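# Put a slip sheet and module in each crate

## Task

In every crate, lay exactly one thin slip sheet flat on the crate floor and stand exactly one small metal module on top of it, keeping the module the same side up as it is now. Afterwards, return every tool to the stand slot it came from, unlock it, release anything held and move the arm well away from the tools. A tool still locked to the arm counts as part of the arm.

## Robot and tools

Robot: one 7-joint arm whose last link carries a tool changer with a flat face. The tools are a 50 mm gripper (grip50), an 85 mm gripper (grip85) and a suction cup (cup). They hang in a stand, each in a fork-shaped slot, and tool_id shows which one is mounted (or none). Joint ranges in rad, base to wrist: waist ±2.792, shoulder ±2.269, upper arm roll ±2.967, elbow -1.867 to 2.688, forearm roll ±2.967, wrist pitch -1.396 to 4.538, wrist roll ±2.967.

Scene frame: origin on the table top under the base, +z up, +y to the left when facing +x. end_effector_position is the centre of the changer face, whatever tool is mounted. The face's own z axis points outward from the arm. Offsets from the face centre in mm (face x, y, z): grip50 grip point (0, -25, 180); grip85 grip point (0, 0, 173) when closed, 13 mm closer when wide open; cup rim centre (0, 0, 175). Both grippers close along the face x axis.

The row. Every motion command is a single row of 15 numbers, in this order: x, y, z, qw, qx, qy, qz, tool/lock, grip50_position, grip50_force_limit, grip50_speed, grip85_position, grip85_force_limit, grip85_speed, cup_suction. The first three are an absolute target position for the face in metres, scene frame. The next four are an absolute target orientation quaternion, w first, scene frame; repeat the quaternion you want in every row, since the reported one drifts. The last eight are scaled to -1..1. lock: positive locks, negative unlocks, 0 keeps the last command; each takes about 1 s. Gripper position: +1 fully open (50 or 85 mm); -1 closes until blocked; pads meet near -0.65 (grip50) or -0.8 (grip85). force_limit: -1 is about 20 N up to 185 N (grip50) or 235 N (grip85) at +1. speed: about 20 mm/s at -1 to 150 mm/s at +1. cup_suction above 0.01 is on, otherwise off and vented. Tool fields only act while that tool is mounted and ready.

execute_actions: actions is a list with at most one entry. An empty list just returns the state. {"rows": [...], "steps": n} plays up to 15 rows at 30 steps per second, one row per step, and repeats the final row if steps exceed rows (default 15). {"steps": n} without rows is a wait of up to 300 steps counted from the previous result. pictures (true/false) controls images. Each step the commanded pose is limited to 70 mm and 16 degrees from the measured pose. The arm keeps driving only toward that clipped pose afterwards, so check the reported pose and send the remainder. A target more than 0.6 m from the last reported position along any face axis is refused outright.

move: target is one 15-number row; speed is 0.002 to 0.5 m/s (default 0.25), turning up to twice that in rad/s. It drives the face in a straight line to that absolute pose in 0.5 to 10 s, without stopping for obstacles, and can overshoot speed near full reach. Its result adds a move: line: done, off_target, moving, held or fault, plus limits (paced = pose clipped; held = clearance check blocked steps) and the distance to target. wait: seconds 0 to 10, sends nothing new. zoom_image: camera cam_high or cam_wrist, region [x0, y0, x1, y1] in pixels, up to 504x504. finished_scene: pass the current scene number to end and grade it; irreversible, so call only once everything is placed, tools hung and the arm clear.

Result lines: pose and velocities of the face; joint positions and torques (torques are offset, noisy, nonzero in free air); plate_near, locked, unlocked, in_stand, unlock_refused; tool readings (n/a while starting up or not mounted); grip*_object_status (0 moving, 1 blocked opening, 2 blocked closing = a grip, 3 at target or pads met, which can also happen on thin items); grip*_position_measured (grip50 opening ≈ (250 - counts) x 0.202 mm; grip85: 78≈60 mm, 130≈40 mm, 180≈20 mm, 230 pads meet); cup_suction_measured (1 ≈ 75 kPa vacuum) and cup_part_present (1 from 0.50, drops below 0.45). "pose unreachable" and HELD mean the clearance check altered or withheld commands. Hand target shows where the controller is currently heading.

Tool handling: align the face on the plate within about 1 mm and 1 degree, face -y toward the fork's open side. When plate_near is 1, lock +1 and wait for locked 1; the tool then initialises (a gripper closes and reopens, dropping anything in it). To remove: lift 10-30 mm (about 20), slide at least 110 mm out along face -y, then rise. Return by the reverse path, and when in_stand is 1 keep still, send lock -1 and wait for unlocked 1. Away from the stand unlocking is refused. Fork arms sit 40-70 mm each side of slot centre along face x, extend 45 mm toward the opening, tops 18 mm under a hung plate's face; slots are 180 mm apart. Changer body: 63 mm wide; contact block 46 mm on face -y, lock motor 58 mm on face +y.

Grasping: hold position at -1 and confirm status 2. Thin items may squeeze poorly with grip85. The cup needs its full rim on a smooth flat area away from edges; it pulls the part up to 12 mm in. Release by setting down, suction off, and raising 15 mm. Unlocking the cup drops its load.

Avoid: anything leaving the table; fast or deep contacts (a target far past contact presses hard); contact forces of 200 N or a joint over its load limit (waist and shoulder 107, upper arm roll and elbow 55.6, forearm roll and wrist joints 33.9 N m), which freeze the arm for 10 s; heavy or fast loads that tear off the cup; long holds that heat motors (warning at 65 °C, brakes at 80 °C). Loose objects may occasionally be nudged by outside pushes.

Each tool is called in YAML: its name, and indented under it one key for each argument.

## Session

execute_actions:
  actions: []

Scene clock: 0.00 s of 15600.00 s.
end_effector_position=(+0.2040, -0.2644, +0.1821) locked=0 unlocked=1 plate_near=0 in_stand=0 unlock_refused=0 tool_id=none grip50_position_measured=n/a grip50_object_status=n/a grip85_position_measured=n/a grip85_object_status=n/a cup_suction_measured=n/a cup_part_present=n/a end_effector_quat_wxyz=(-0.099, +0.816, +0.092, -0.562) end_effector_velocity=(-0.000, +0.000, +0.000) end_effector_angular_velocity=(-0.000, +0.000, -0.001)
Joint positions: [-0.553 -0.72   0.097  2.225 -0.401  0.16  -0.307]
Joint velocities: [-0.  0. -0.  0.  0. -0.  0.]
Joint torques (N m, as the joint torque sensors report them, + toward a larger angle): no reading
Hand target: +0.204, -0.264, +0.182; -0.099, +0.816, +0.092, -0.562

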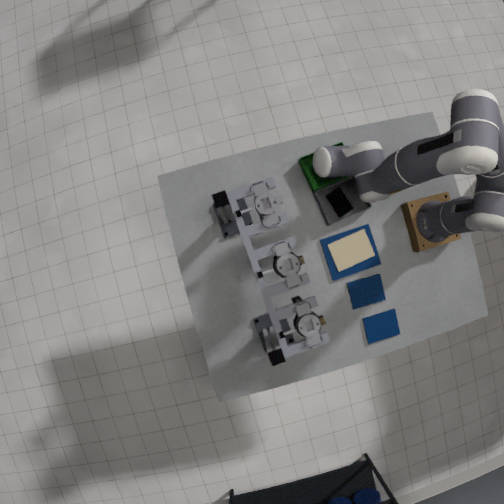

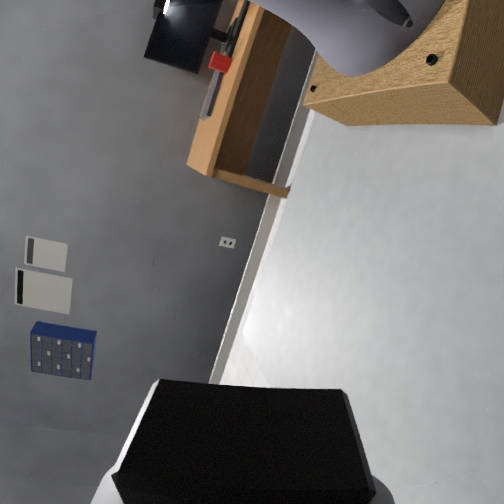

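move:
  target: [0.4,-0.15,0.5,0,0.7071,0.7071,0,0,1,0,0,1,0,0,0]

move:
  target: [0.68,-0.18,0.5,0,0.7071,0.7071,0,0,1,0,0,1,0,0,0]

Scene clock: 6.40 s of 15600.00 s.
end_effector_position=(+0.3986, -0.1485, +0.5011) locked=0 unlocked=1 plate_near=0 in_stand=0 unlock_refused=0 tool_id=none grip50_position_measured=n/a grip50_object_status=n/a grip85_position_measured=n/a grip85_object_status=n/a cup_suction_measured=n/a cup_part_present=n/a end_effector_quat_wxyz=(-0.000, +0.707, +0.707, +0.001) end_effector_velocity=(+0.000, +0.000, +0.000) end_effector_angular_velocity=(+0.000, -0.000, +0.001)
Joint positions: [-0.562  0.135  0.418  2.146  0.065  0.464 -1.728]
Joint velocities: [-0.    -0.     0.     0.     0.     0.001 -0.001]
Joint torques (N m, as the joint torque sensors report them, + toward a larger angle): [ -1.95  23.87  -2.03 -28.93  -4.2    3.25   1.07]
Hand target: +0.399, -0.149, +0.501; -0.000, +0.707, +0.707, +0.001
Off the commanded pose: 0.002 m, 0 deg.
move: done

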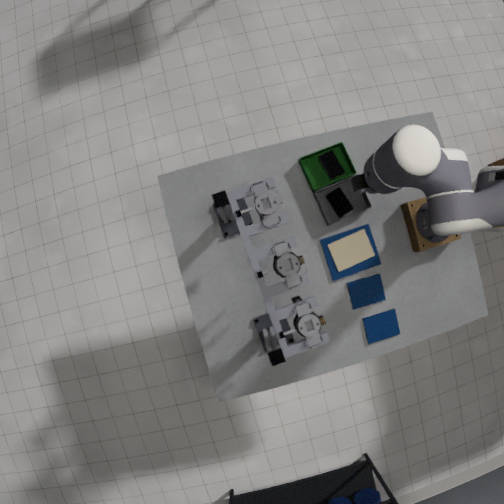

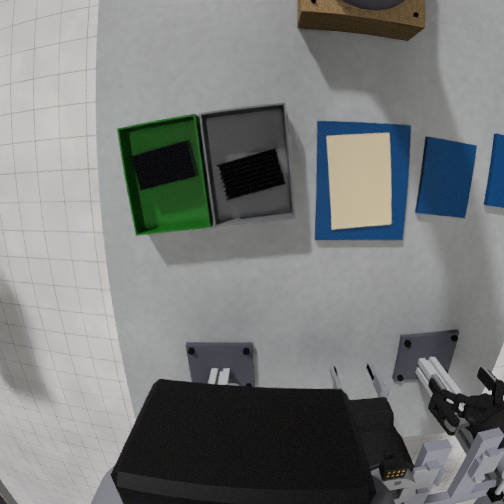

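Scene clock: 7.93 s of 15600.00 s.
end_effector_position=(+0.6800, -0.1795, +0.5009) locked=0 unlocked=1 plate_near=0 in_stand=0 unlock_refused=0 tool_id=none grip50_position_measured=n/a grip50_object_status=n/a grip85_position_measured=n/a grip85_object_status=n/a cup_suction_measured=n/a cup_part_present=n/a end_effector_quat_wxyz=(+0.000, +0.707, +0.707, +0.000) end_effector_velocity=(-0.000, +0.000, +0.000) end_effector_angular_velocity=(+0.000, -0.000, +0.000)
Joint positions: [-0.363 -0.539  0.34   1.363 -0.18   0.312 -1.567]
Joint velocities: [ 0.     0.001  0.     0.001  0.    -0.    -0.   ]
Joint torques (N m, as the joint torque sensors report them, + toward a larger angle): [ -1.65  58.94   6.21 -29.91  -4.12   3.7   -0.27]
Hand target: +0.680, -0.180, +0.501; +0.000, +0.707, +0.707, +0.000
Off the commanded pose: 0.001 m, 0 deg.
move: done

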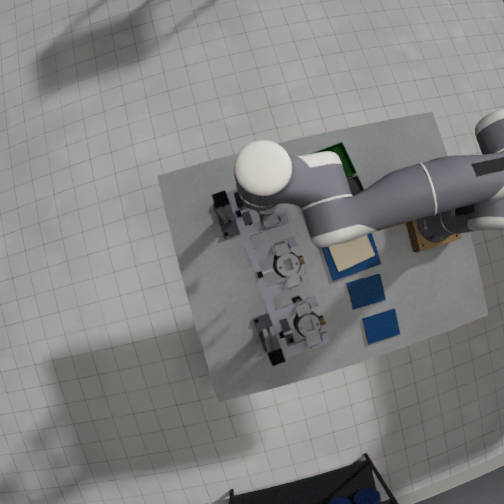

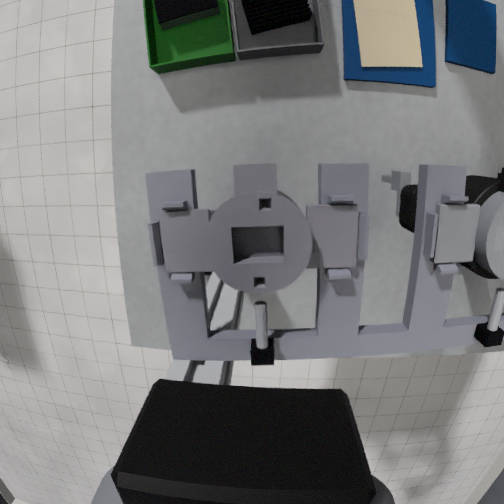

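move:
  target: [0.657,-0.177,0.42,0,0.6801,0.7331,0,0,1,0,0,1,0,0,0]
  speed: 0.08

move:
  target: [0.657,-0.177,0.39,0,0.6801,0.7331,0,0,1,0,0,1,0,0,0]
  speed: 0.03

Scene clock: 17.07 s of 15600.00 s.
end_effector_position=(+0.6574, -0.1770, +0.4197) locked=0 unlocked=1 plate_near=0 in_stand=0 unlock_refused=0 tool_id=none grip50_position_measured=n/a grip50_object_status=n/a grip85_position_measured=n/a grip85_object_status=n/a cup_suction_measured=n/a cup_part_present=n/a end_effector_quat_wxyz=(-0.000, +0.680, +0.733, -0.000) end_effector_velocity=(-0.000, +0.000, -0.000) end_effector_angular_velocity=(+0.001, +0.000, -0.000)
Joint positions: [-0.385 -0.559  0.339  1.56  -0.203  0.525 -1.622]
Joint velocities: [ 0.    -0.    -0.    -0.     0.001 -0.    -0.   ]
Joint torques (N m, as the joint torque sensors report them, + toward a larger angle): [ -2.47  57.2    5.99 -29.29  -3.9    3.33  -0.41]
Hand target: +0.657, -0.177, +0.420; +0.000, +0.680, +0.733, -0.000
Off the commanded pose: 0.000 m, 0 deg.
move: done

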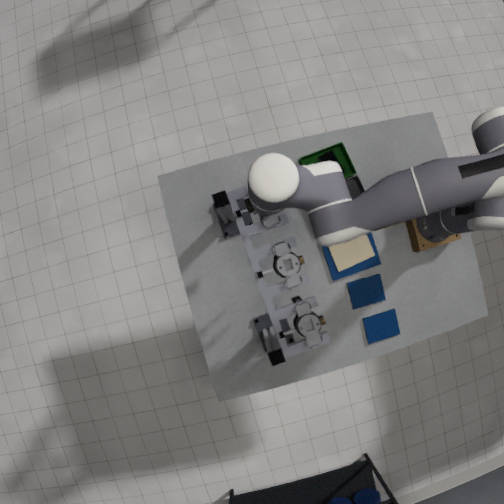

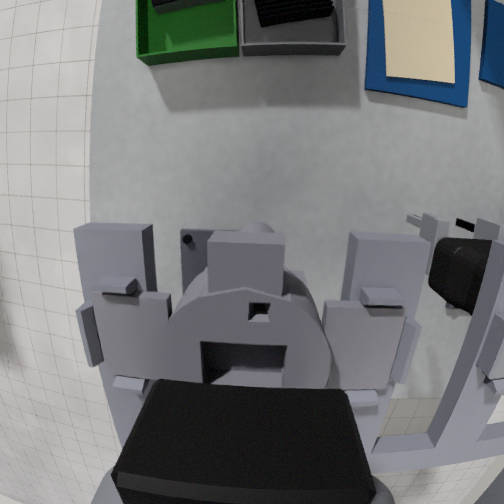

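Scene clock: 18.30 s of 15600.00 s.
end_effector_position=(+0.6570, -0.1771, +0.3898) locked=0 unlocked=1 plate_near=0 in_stand=0 unlock_refused=0 tool_id=none grip50_position_measured=n/a grip50_object_status=n/a grip85_position_measured=n/a grip85_object_status=n/a cup_suction_measured=n/a cup_part_present=n/a end_effector_quat_wxyz=(-0.000, +0.680, +0.733, -0.000) end_effector_velocity=(-0.000, +0.000, -0.000) end_effector_angular_velocity=(-0.000, +0.001, +0.001)
Joint positions: [-0.38  -0.593  0.328  1.593 -0.216  0.591 -1.614]
Joint velocities: [ 0.     0.    -0.     0.    -0.    -0.001 -0.   ]
Joint torques (N m, as the joint torque sensors report them, + toward a larger angle): [  0.02  57.84   5.99 -28.22  -4.07   3.55   1.1 ]
Hand target: +0.657, -0.177, +0.390; -0.000, +0.680, +0.733, +0.000
Off the commanded pose: 0.000 m, 0 deg.
move: done

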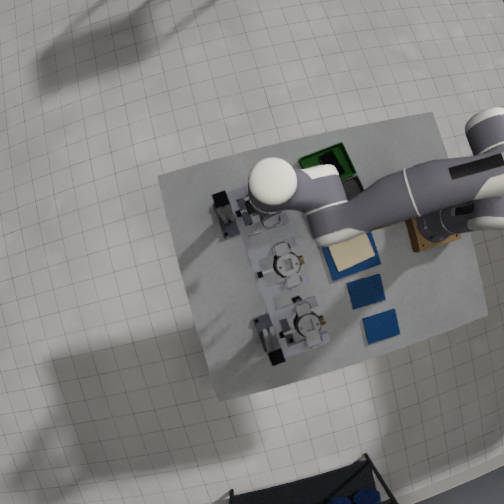

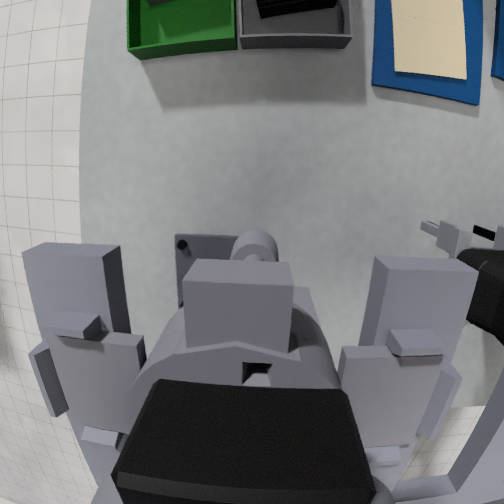

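move:
  target: [0.6573,-0.181,0.385,0,0.6833,0.7302,0,0,1,0,0,1,0,0,0]
  speed: 0.02

Scene clock: 21.67 s of 15600.00 s.
end_effector_position=(+0.6574, -0.1809, +0.3850) locked=0 unlocked=1 plate_near=0 in_stand=0 unlock_refused=0 tool_id=none grip50_position_measured=n/a grip50_object_status=n/a grip85_position_measured=n/a grip85_object_status=n/a cup_suction_measured=n/a cup_part_present=n/a end_effector_quat_wxyz=(-0.000, +0.683, +0.730, +0.000) end_effector_velocity=(-0.000, +0.000, -0.000) end_effector_angular_velocity=(+0.001, +0.000, -0.001)
Joint positions: [-0.381 -0.601  0.322  1.593 -0.216  0.6   -1.611]
Joint velocities: [-0.    -0.     0.     0.     0.001 -0.     0.   ]
Joint torques (N m, as the joint torque sensors report them, + toward a larger angle): [ -1.51  58.43   5.89 -27.09  -3.5    3.42   0.76]
Hand target: +0.657, -0.181, +0.385; -0.000, +0.683, +0.730, -0.000
Off the commanded pose: 0.000 m, 0 deg.
move: done

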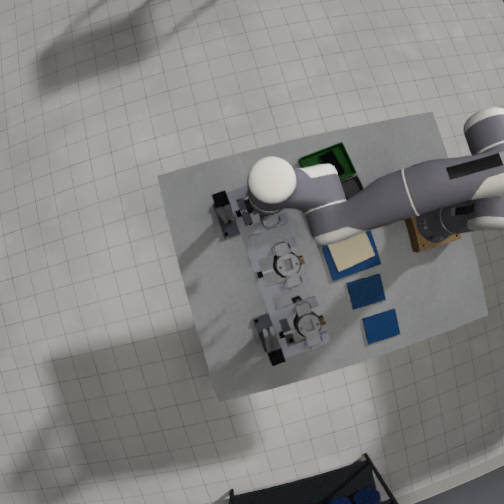

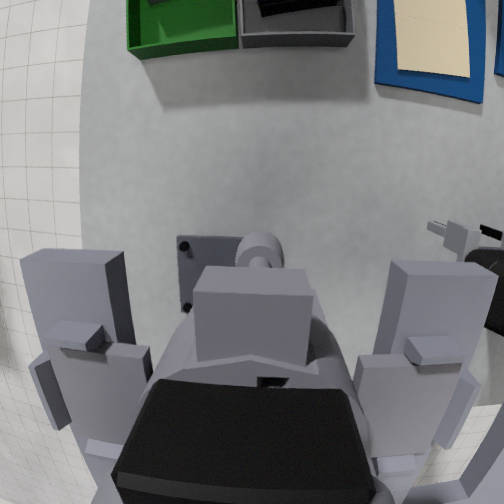

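move:
  target: [0.6573,-0.181,0.371,0,0.6833,0.7302,0,0,1,0,0,1,0,0,0]
  speed: 0.006

move:
  target: [0.6573,-0.181,0.366,0,0.6833,0.7302,0,0,1,0,0,1,0,0,0]
  speed: 0.004

Scene clock: 27.03 s of 15600.00 s.
end_effector_position=(+0.6573, -0.1811, +0.3710) locked=0 unlocked=1 plate_near=0 in_stand=0 unlock_refused=0 tool_id=none grip50_position_measured=n/a grip50_object_status=n/a grip85_position_measured=n/a grip85_object_status=n/a cup_suction_measured=n/a cup_part_present=n/a end_effector_quat_wxyz=(-0.000, +0.683, +0.730, +0.000) end_effector_velocity=(+0.000, -0.000, +0.000) end_effector_angular_velocity=(-0.000, -0.000, +0.001)
Joint positions: [-0.378 -0.618  0.316  1.606 -0.222  0.63  -1.607]
Joint velocities: [ 0.    -0.     0.    -0.    -0.     0.    -0.001]
Joint torques (N m, as the joint torque sensors report them, + toward a larger angle): [ -0.49  57.52   5.52 -26.86  -3.52   3.45   0.82]
Hand target: +0.657, -0.181, +0.371; -0.000, +0.683, +0.730, +0.000
Off the commanded pose: 0.000 m, 0 deg.
move: done

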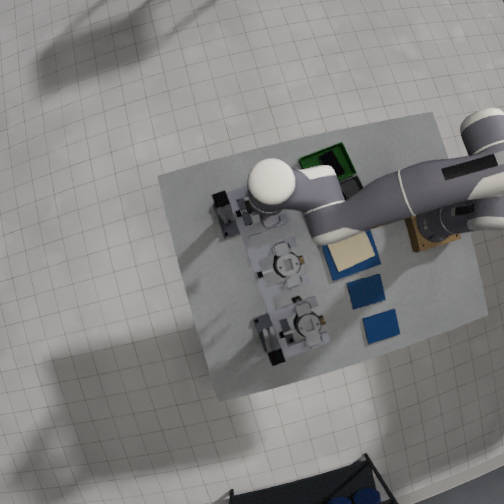

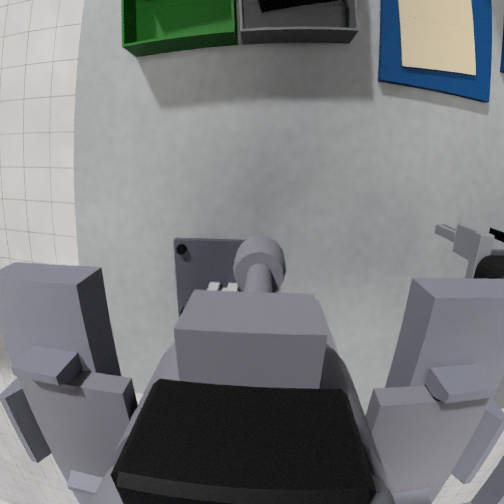

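Scene clock: 28.50 s of 15600.00 s.
end_effector_position=(+0.6573, -0.1811, +0.3661) locked=0 unlocked=1 plate_near=0 in_stand=1 unlock_refused=0 tool_id=none grip50_position_measured=n/a grip50_object_status=n/a grip85_position_measured=n/a grip85_object_status=n/a cup_suction_measured=n/a cup_part_present=n/a end_effector_quat_wxyz=(-0.000, +0.683, +0.730, +0.000) end_effector_velocity=(-0.000, +0.000, -0.000) end_effector_angular_velocity=(+0.000, +0.000, -0.000)
Joint positions: [-0.377 -0.625  0.314  1.61  -0.224  0.64  -1.606]
Joint velocities: [ 0.  0. -0.  0.  0.  0.  0.]
Joint torques (N m, as the joint torque sensors report them, + toward a larger angle): [ -0.24  57.35   5.78 -26.62  -3.85   3.65   0.94]
Hand target: +0.657, -0.181, +0.366; -0.000, +0.683, +0.730, +0.000
Off the commanded pose: 0.000 m, 0 deg.
move: done

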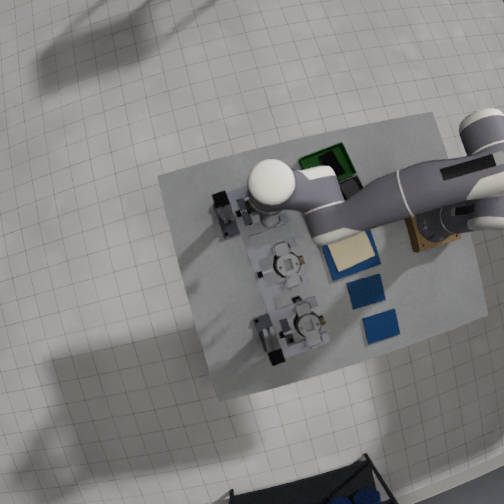

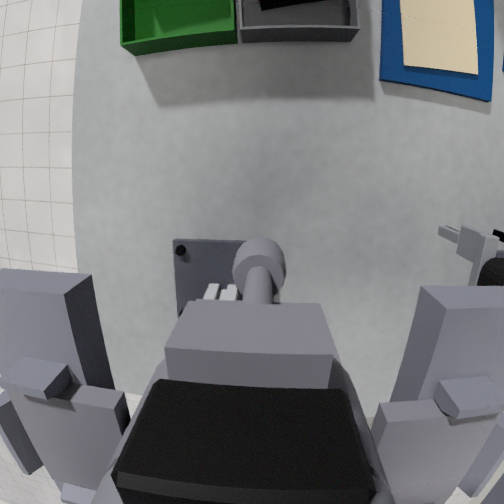

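move:
  target: [0.6573,-0.181,0.3632,0,0.6833,0.7302,0,0,1,0,0,1,0,0,0]
  speed: 0.004

move:
  target: [0.6573,-0.181,0.3636,0,0.6833,0.7302,0,1,1,0,0,1,0,0,0]
  speed: 0.004

execute_actions:
  actions:
    - {"steps":20}
  pictures: false

move:
  target: [0.6573,-0.181,0.384,0,0.6833,0.7302,0,1,1,0,0,1,0,0,0]
  speed: 0.03

move:
  target: [0.5276,-0.1896,0.384,0,0.6833,0.7302,0,1,1,0,0,1,0,0,0]
  speed: 0.08

move:
  target: [0.43,0.025,0.33,0,0.7071,0.7071,0,1,1,0,0,1,0,0,0]

move:
  target: [0.43,-0.17,0.33,0,0.7071,0.7071,0,1,1,0,0,1,0,0,0]

move:
  target: [0.43,-0.31,0.33,0,0.7071,0.7071,0,1,1,0,0,1,0,0,0]

Scene clock: 38.50 s of 15600.00 s.
end_effector_position=(+0.6578, -0.1812, +0.3644) locked=0 unlocked=1 plate_near=1 in_stand=1 unlock_refused=0 tool_id=none grip50_position_measured=n/a grip50_object_status=n/a grip85_position_measured=n/a grip85_object_status=n/a cup_suction_measured=n/a cup_part_present=n/a end_effector_quat_wxyz=(+0.001, +0.683, +0.730, +0.001) end_effector_velocity=(+0.000, -0.000, +0.000) end_effector_angular_velocity=(-0.002, -0.000, +0.001)
Joint positions: [-0.376 -0.627  0.313  1.612 -0.226  0.647 -1.605]
Joint velocities: [ 0.     0.     0.     0.    -0.002  0.     0.   ]
Joint torques (N m, as the joint torque sensors report them, + toward a larger angle): [ -0.38  50.6    6.09 -22.83  -3.15   2.75   0.95]
Hand target: +0.657, -0.181, +0.363; +0.000, +0.683, +0.730, +0.000
Off the commanded pose: 0.001 m, 0 deg.
move: done

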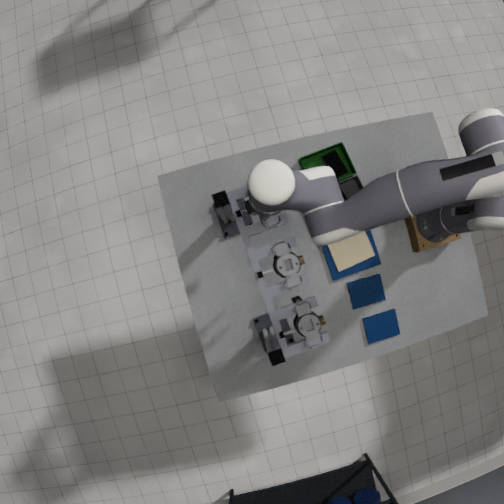

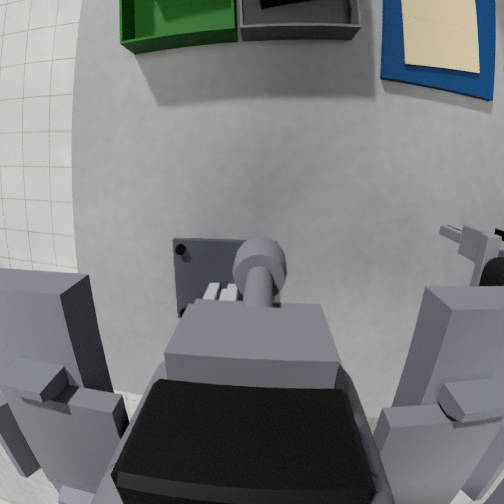

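Scene clock: 39.20 s of 15600.00 s.
end_effector_position=(+0.6577, -0.1812, +0.3645) locked=0 unlocked=0 plate_near=1 in_stand=1 unlock_refused=0 tool_id=none grip50_position_measured=n/a grip50_object_status=n/a grip85_position_measured=n/a grip85_object_status=n/a cup_suction_measured=n/a cup_part_present=n/a end_effector_quat_wxyz=(+0.001, +0.683, +0.730, +0.000) end_effector_velocity=(+0.000, -0.000, +0.002) end_effector_angular_velocity=(-0.004, -0.003, +0.002)
Joint positions: [-0.376 -0.627  0.313  1.612 -0.227  0.646 -1.605]
Joint velocities: [-0.     0.002  0.    -0.    -0.004  0.     0.   ]
Joint torques (N m, as the joint torque sensors report them, + toward a larger angle): [ -1.38  52.22   6.75 -23.68  -2.6    1.96   0.93]
Hand target: +0.657, -0.181, +0.364; +0.000, +0.683, +0.730, -0.000
Off the commanded pose: 0.001 m, 0 deg.
move: done

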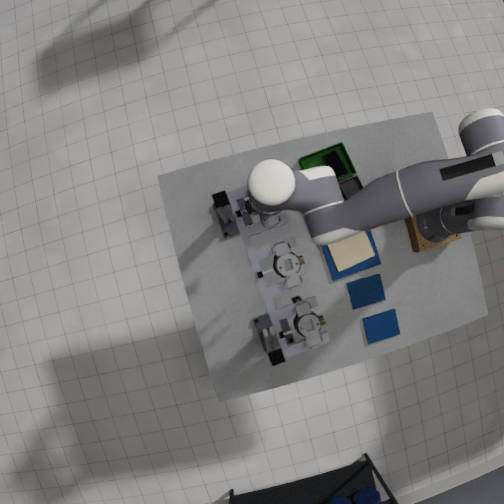

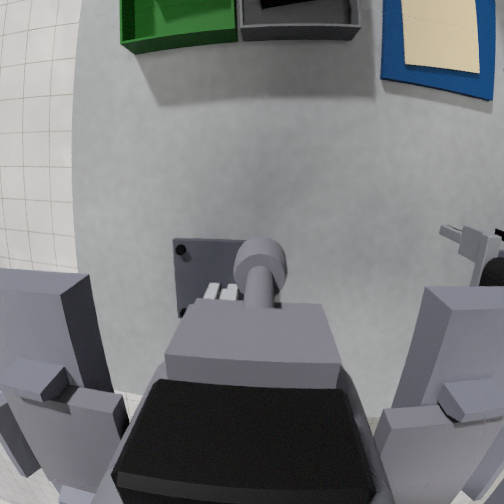

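Scene clock: 39.87 s of 15600.00 s.
end_effector_position=(+0.6578, -0.1812, +0.3647) locked=1 unlocked=0 plate_near=1 in_stand=1 unlock_refused=0 tool_id=cup grip50_position_measured=n/a grip50_object_status=n/a grip85_position_measured=n/a grip85_object_status=n/a cup_suction_measured=n/a cup_part_present=n/a end_effector_quat_wxyz=(+0.001, +0.683, +0.730, +0.000) end_effector_velocity=(-0.000, +0.000, -0.000) end_effector_angular_velocity=(+0.001, +0.001, +0.001)
Joint positions: [-0.376 -0.627  0.313  1.611 -0.227  0.646 -1.605]
Joint velocities: [ 0.     0.    -0.     0.     0.001 -0.    -0.002]
Joint torques (N m, as the joint torque sensors report them, + toward a larger angle): [ -1.11  58.61   7.37 -27.08  -3.14   3.12   0.9 ]
Hand target: +0.657, -0.181, +0.364; +0.000, +0.683, +0.730, -0.000
Off the commanded pose: 0.001 m, 0 deg.
Steps of this call (steps 1 to 20: nothing new was sent). Readings (end_effector_position | what the end effector reports):
1: (+0.6578, -0.1812, +0.3645) | locked=0 unlocked=0 plate_near=1 in_stand=1 unlock_refused=0 tool_id=none grip50_position_measured=n/a grip50_object_status=n/a grip85_position_measured=n/a grip85_object_status=n/a cup_suction_measured=n/a cup_part_present=n/a
2: (+0.6578, -0.1812, +0.3645) | locked=0 unlocked=0 plate_near=1 in_stand=1 unlock_refused=0 tool_id=none grip50_position_measured=n/a grip50_object_status=n/a grip85_position_measured=n/a grip85_object_status=n/a cup_suction_measured=n/a cup_part_present=n/a
4: (+0.6578, -0.1812, +0.3647) | locked=1 unlocked=0 plate_near=1 in_stand=1 unlock_refused=0 tool_id=cup grip50_position_measured=n/a grip50_object_status=n/a grip85_position_measured=n/a grip85_object_status=n/a cup_suction_measured=n/a cup_part_present=n/a
8: (+0.6578, -0.1812, +0.3647) | locked=1 unlocked=0 plate_near=1 in_stand=1 unlock_refused=0 tool_id=cup grip50_position_measured=n/a grip50_object_status=n/a grip85_position_measured=n/a grip85_object_status=n/a cup_suction_measured=n/a cup_part_present=n/a
20: the state above

Scene clock: 40.73 s of 15600.00 s.
end_effector_position=(+0.6573, -0.1809, +0.3842) locked=1 unlocked=0 plate_near=1 in_stand=0 unlock_refused=0 tool_id=cup grip50_position_measured=n/a grip50_object_status=n/a grip85_position_measured=n/a grip85_object_status=n/a cup_suction_measured=0.00 cup_part_present=0 end_effector_quat_wxyz=(+0.000, +0.683, +0.730, +0.000) end_effector_velocity=(+0.000, +0.000, -0.000) end_effector_angular_velocity=(+0.000, -0.000, +0.001)
Joint positions: [-0.381 -0.602  0.322  1.595 -0.217  0.603 -1.61 ]
Joint velocities: [ 0.    -0.     0.    -0.     0.     0.    -0.001]
Joint torques (N m, as the joint torque sensors report them, + toward a larger angle): [ -2.3   62.53   7.53 -30.54  -3.96   4.39  -0.35]
Hand target: +0.657, -0.181, +0.384; +0.000, +0.683, +0.730, -0.000
Off the commanded pose: 0.000 m, 0 deg.
move: done

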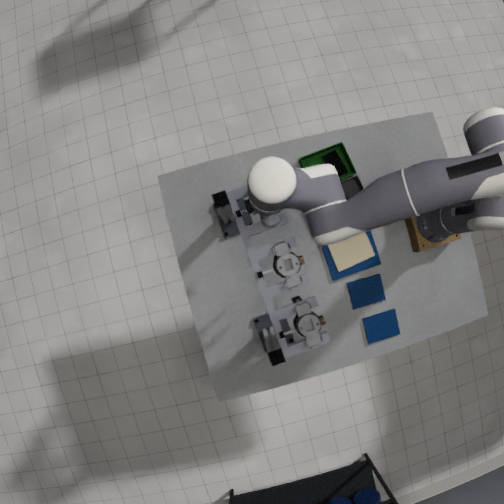

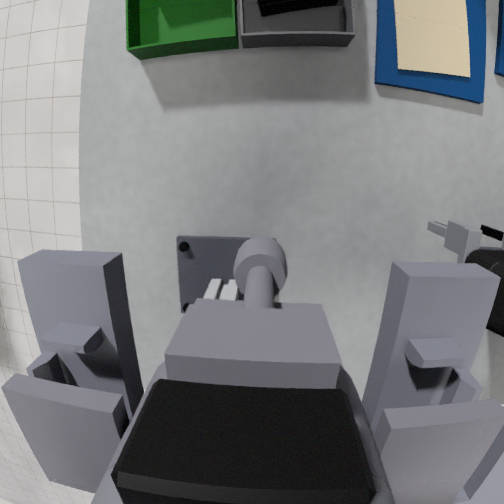

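Scene clock: 42.63 s of 15600.00 s.
end_effector_position=(+0.5276, -0.1900, +0.3835) locked=1 unlocked=0 plate_near=1 in_stand=0 unlock_refused=0 tool_id=cup grip50_position_measured=n/a grip50_object_status=n/a grip85_position_measured=n/a grip85_object_status=n/a cup_suction_measured=0.00 cup_part_present=0 end_effector_quat_wxyz=(-0.000, +0.683, +0.730, -0.000) end_effector_velocity=(-0.000, +0.000, -0.000) end_effector_angular_velocity=(+0.001, +0.001, -0.001)
Joint positions: [-0.497 -0.356  0.352  1.984 -0.162  0.754 -1.674]
Joint velocities: [ 0.    -0.001 -0.     0.     0.001  0.     0.   ]
Joint torques (N m, as the joint torque sensors report them, + toward a larger angle): [ -0.57  48.34   5.03 -29.65  -4.15   4.4   -0.32]
Hand target: +0.528, -0.190, +0.384; -0.000, +0.683, +0.730, -0.000
Off the commanded pose: 0.001 m, 0 deg.
move: done

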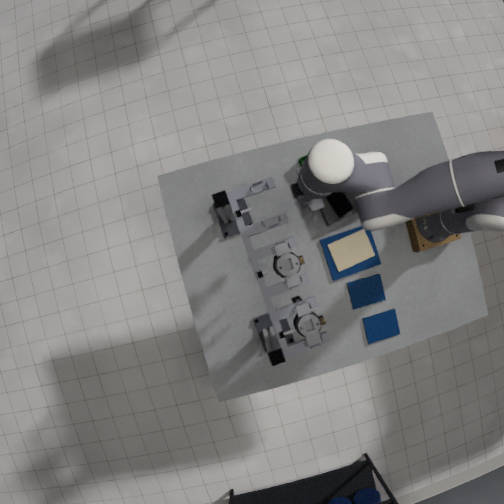

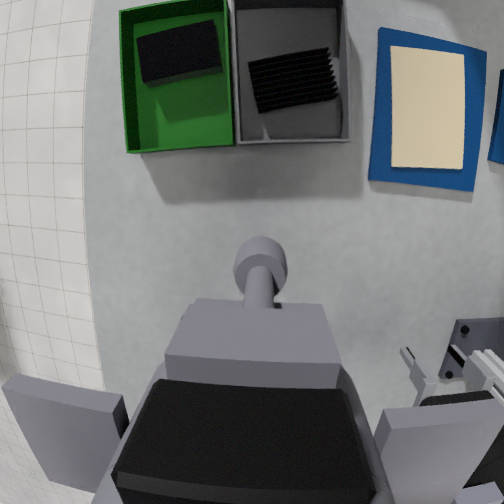

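Scene clock: 43.97 s of 15600.00 s.
end_effector_position=(+0.4298, +0.0253, +0.3293) locked=1 unlocked=0 plate_near=1 in_stand=0 unlock_refused=0 tool_id=cup grip50_position_measured=n/a grip50_object_status=n/a grip85_position_measured=n/a grip85_object_status=n/a cup_suction_measured=0.00 cup_part_present=0 end_effector_quat_wxyz=(-0.000, +0.707, +0.707, +0.001) end_effector_velocity=(+0.000, -0.000, +0.000) end_effector_angular_velocity=(-0.000, -0.000, -0.001)
Joint positions: [-0.232 -0.239  0.499  2.387 -0.224  1.028 -1.108]
Joint velocities: [-0.001 -0.    -0.    -0.    -0.001 -0.     0.   ]
Joint torques (N m, as the joint torque sensors report them, + toward a larger angle): [ -2.21  34.56   3.21 -23.26  -2.29   4.19  -0.48]
Hand target: +0.430, +0.025, +0.329; -0.000, +0.707, +0.707, +0.001
Off the commanded pose: 0.001 m, 0 deg.
move: done

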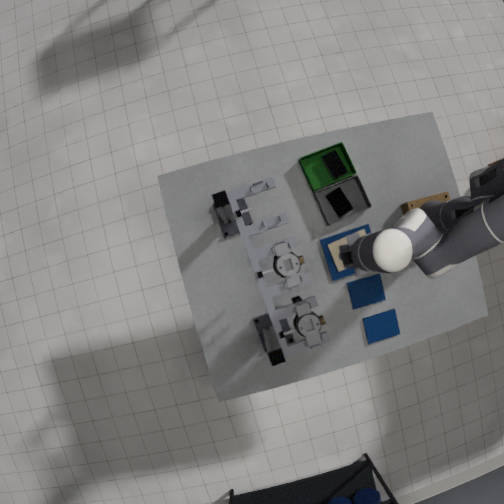

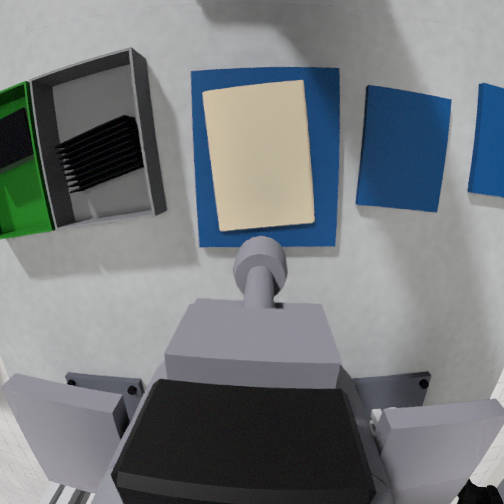

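Scene clock: 45.10 s of 15600.00 s.
end_effector_position=(+0.4304, -0.1706, +0.3302) locked=1 unlocked=0 plate_near=1 in_stand=0 unlock_refused=0 tool_id=cup grip50_position_measured=n/a grip50_object_status=n/a grip85_position_measured=n/a grip85_object_status=n/a cup_suction_measured=0.00 cup_part_present=0 end_effector_quat_wxyz=(+0.000, +0.707, +0.707, -0.001) end_effector_velocity=(+0.000, +0.000, +0.000) end_effector_angular_velocity=(-0.001, +0.000, +0.002)
Joint positions: [-0.518 -0.27   0.348  2.31  -0.167  0.999 -1.595]
Joint velocities: [ 0.     0.     0.     0.    -0.001 -0.    -0.001]
Joint torques (N m, as the joint torque sensors report them, + toward a larger angle): [  0.74  39.82   3.38 -22.79  -2.88   4.2    1.02]
Hand target: +0.430, -0.170, +0.330; +0.000, +0.707, +0.707, -0.001
Off the commanded pose: 0.001 m, 0 deg.
move: done

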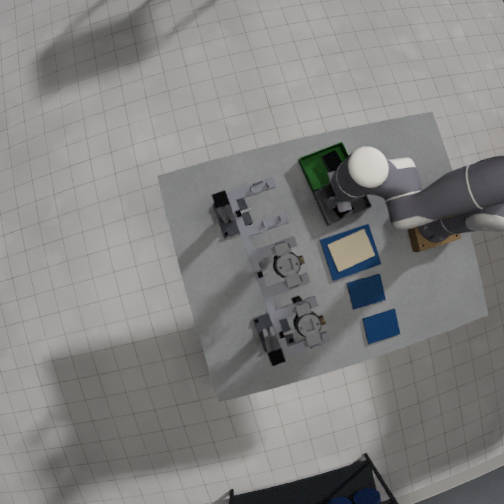

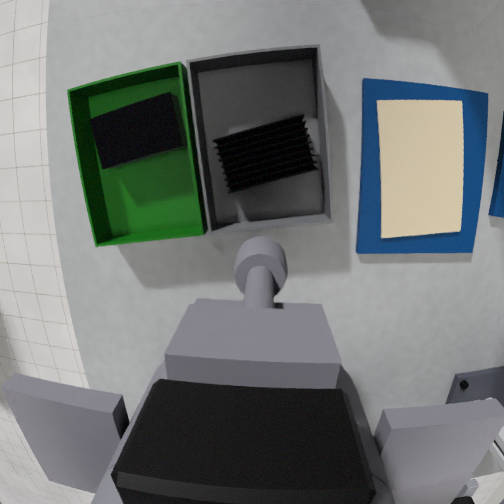

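Scene clock: 46.00 s of 15600.00 s.
end_effector_position=(+0.4301, -0.3104, +0.3303) locked=1 unlocked=0 plate_near=1 in_stand=0 unlock_refused=0 tool_id=cup grip50_position_measured=n/a grip50_object_status=n/a grip85_position_measured=n/a grip85_object_status=n/a cup_suction_measured=0.00 cup_part_present=0 end_effector_quat_wxyz=(+0.000, +0.707, +0.707, -0.000) end_effector_velocity=(+0.000, +0.000, +0.000) end_effector_angular_velocity=(-0.000, -0.000, +0.001)
Joint positions: [-0.682 -0.382  0.25   2.124 -0.147  0.929 -1.886]
Joint velocities: [ 0.     0.001  0.    -0.    -0.    -0.    -0.001]
Joint torques (N m, as the joint torque sensors report them, + toward a larger angle): [ -0.11  47.44   3.08 -24.38  -3.03   4.09   1.05]
Hand target: +0.430, -0.310, +0.330; +0.000, +0.707, +0.707, -0.000
Off the commanded pose: 0.001 m, 0 deg.
move: done

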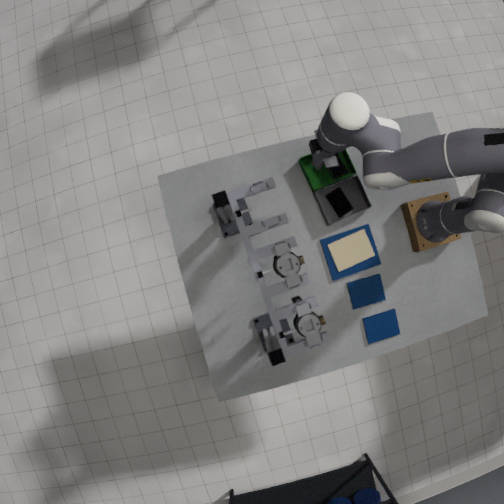

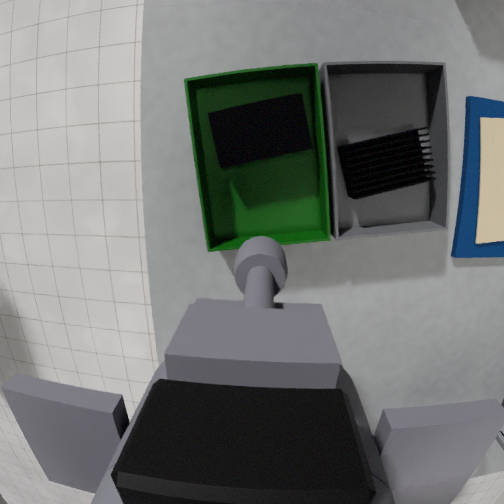

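move:
  target: [0.328,-0.313,0.25,0,0.7071,0.7071,0,1,1,0,0,1,0,0,0]
  speed: 0.15

move:
  target: [0.328,-0.313,0.22,0,0.7071,0.7071,0,1,1,0,0,1,0,0,0]
  speed: 0.03

Scene clock: 56.93 s of 15600.00 s.
end_effector_position=(+0.3281, -0.3136, +0.2494) locked=1 unlocked=0 plate_near=1 in_stand=0 unlock_refused=0 tool_id=cup grip50_position_measured=n/a grip50_object_status=n/a grip85_position_measured=n/a grip85_object_status=n/a cup_suction_measured=0.00 cup_part_present=0 end_effector_quat_wxyz=(-0.000, +0.707, +0.707, -0.000) end_effector_velocity=(+0.000, -0.000, +0.000) end_effector_angular_velocity=(-0.001, -0.000, +0.002)
Joint positions: [-0.734 -0.456  0.157  2.39  -0.214  1.274 -1.942]
Joint velocities: [ 0.     0.     0.    -0.    -0.002 -0.    -0.   ]
Joint torques (N m, as the joint torque sensors report them, + toward a larger angle): [  0.16  43.91   2.73 -16.84  -1.67   4.3    0.18]
Hand target: +0.328, -0.313, +0.250; -0.000, +0.707, +0.707, -0.000
Off the commanded pose: 0.001 m, 0 deg.
move: done

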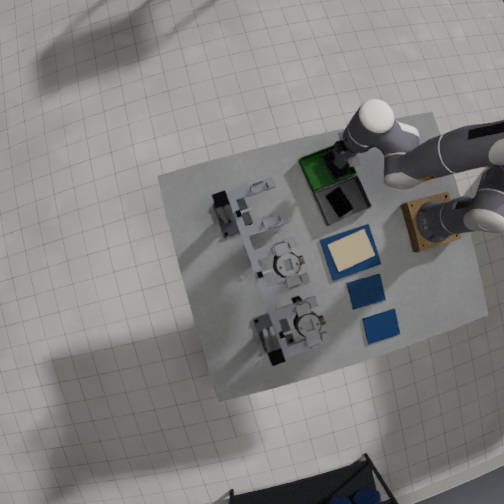

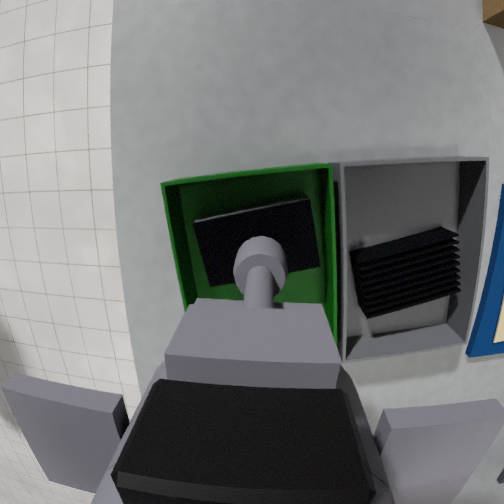

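Scene clock: 58.13 s of 15600.00 s.
end_effector_position=(+0.3281, -0.3130, +0.2199) locked=1 unlocked=0 plate_near=1 in_stand=0 unlock_refused=0 tool_id=cup grip50_position_measured=n/a grip50_object_status=n/a grip85_position_measured=n/a grip85_object_status=n/a cup_suction_measured=0.00 cup_part_present=0 end_effector_quat_wxyz=(-0.000, +0.707, +0.707, +0.000) end_effector_velocity=(+0.000, -0.000, +0.000) end_effector_angular_velocity=(-0.000, -0.000, +0.000)
Joint positions: [-0.696 -0.542  0.108  2.396 -0.241  1.369 -1.921]
Joint velocities: [-0.  0. -0.  0. -0. -0.  0.]
Joint torques (N m, as the joint torque sensors report them, + toward a larger angle): [  0.17  44.64   1.37 -13.88  -1.08   4.35   0.73]
Hand target: +0.328, -0.313, +0.220; -0.000, +0.707, +0.707, +0.000
Off the commanded pose: 0.000 m, 0 deg.
move: done

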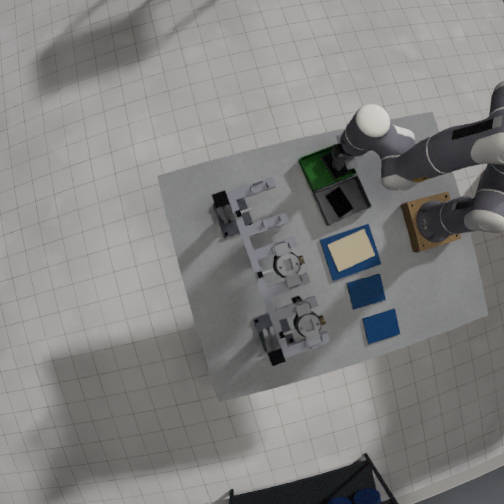

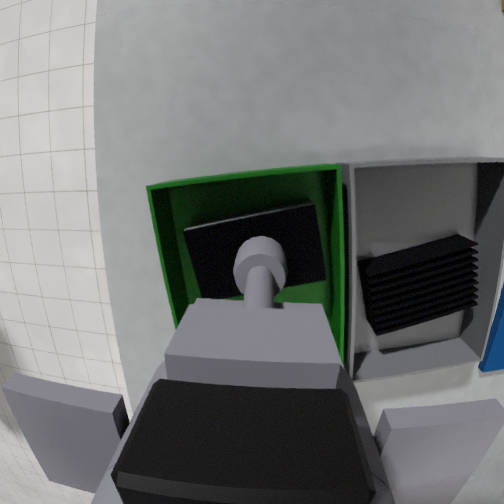

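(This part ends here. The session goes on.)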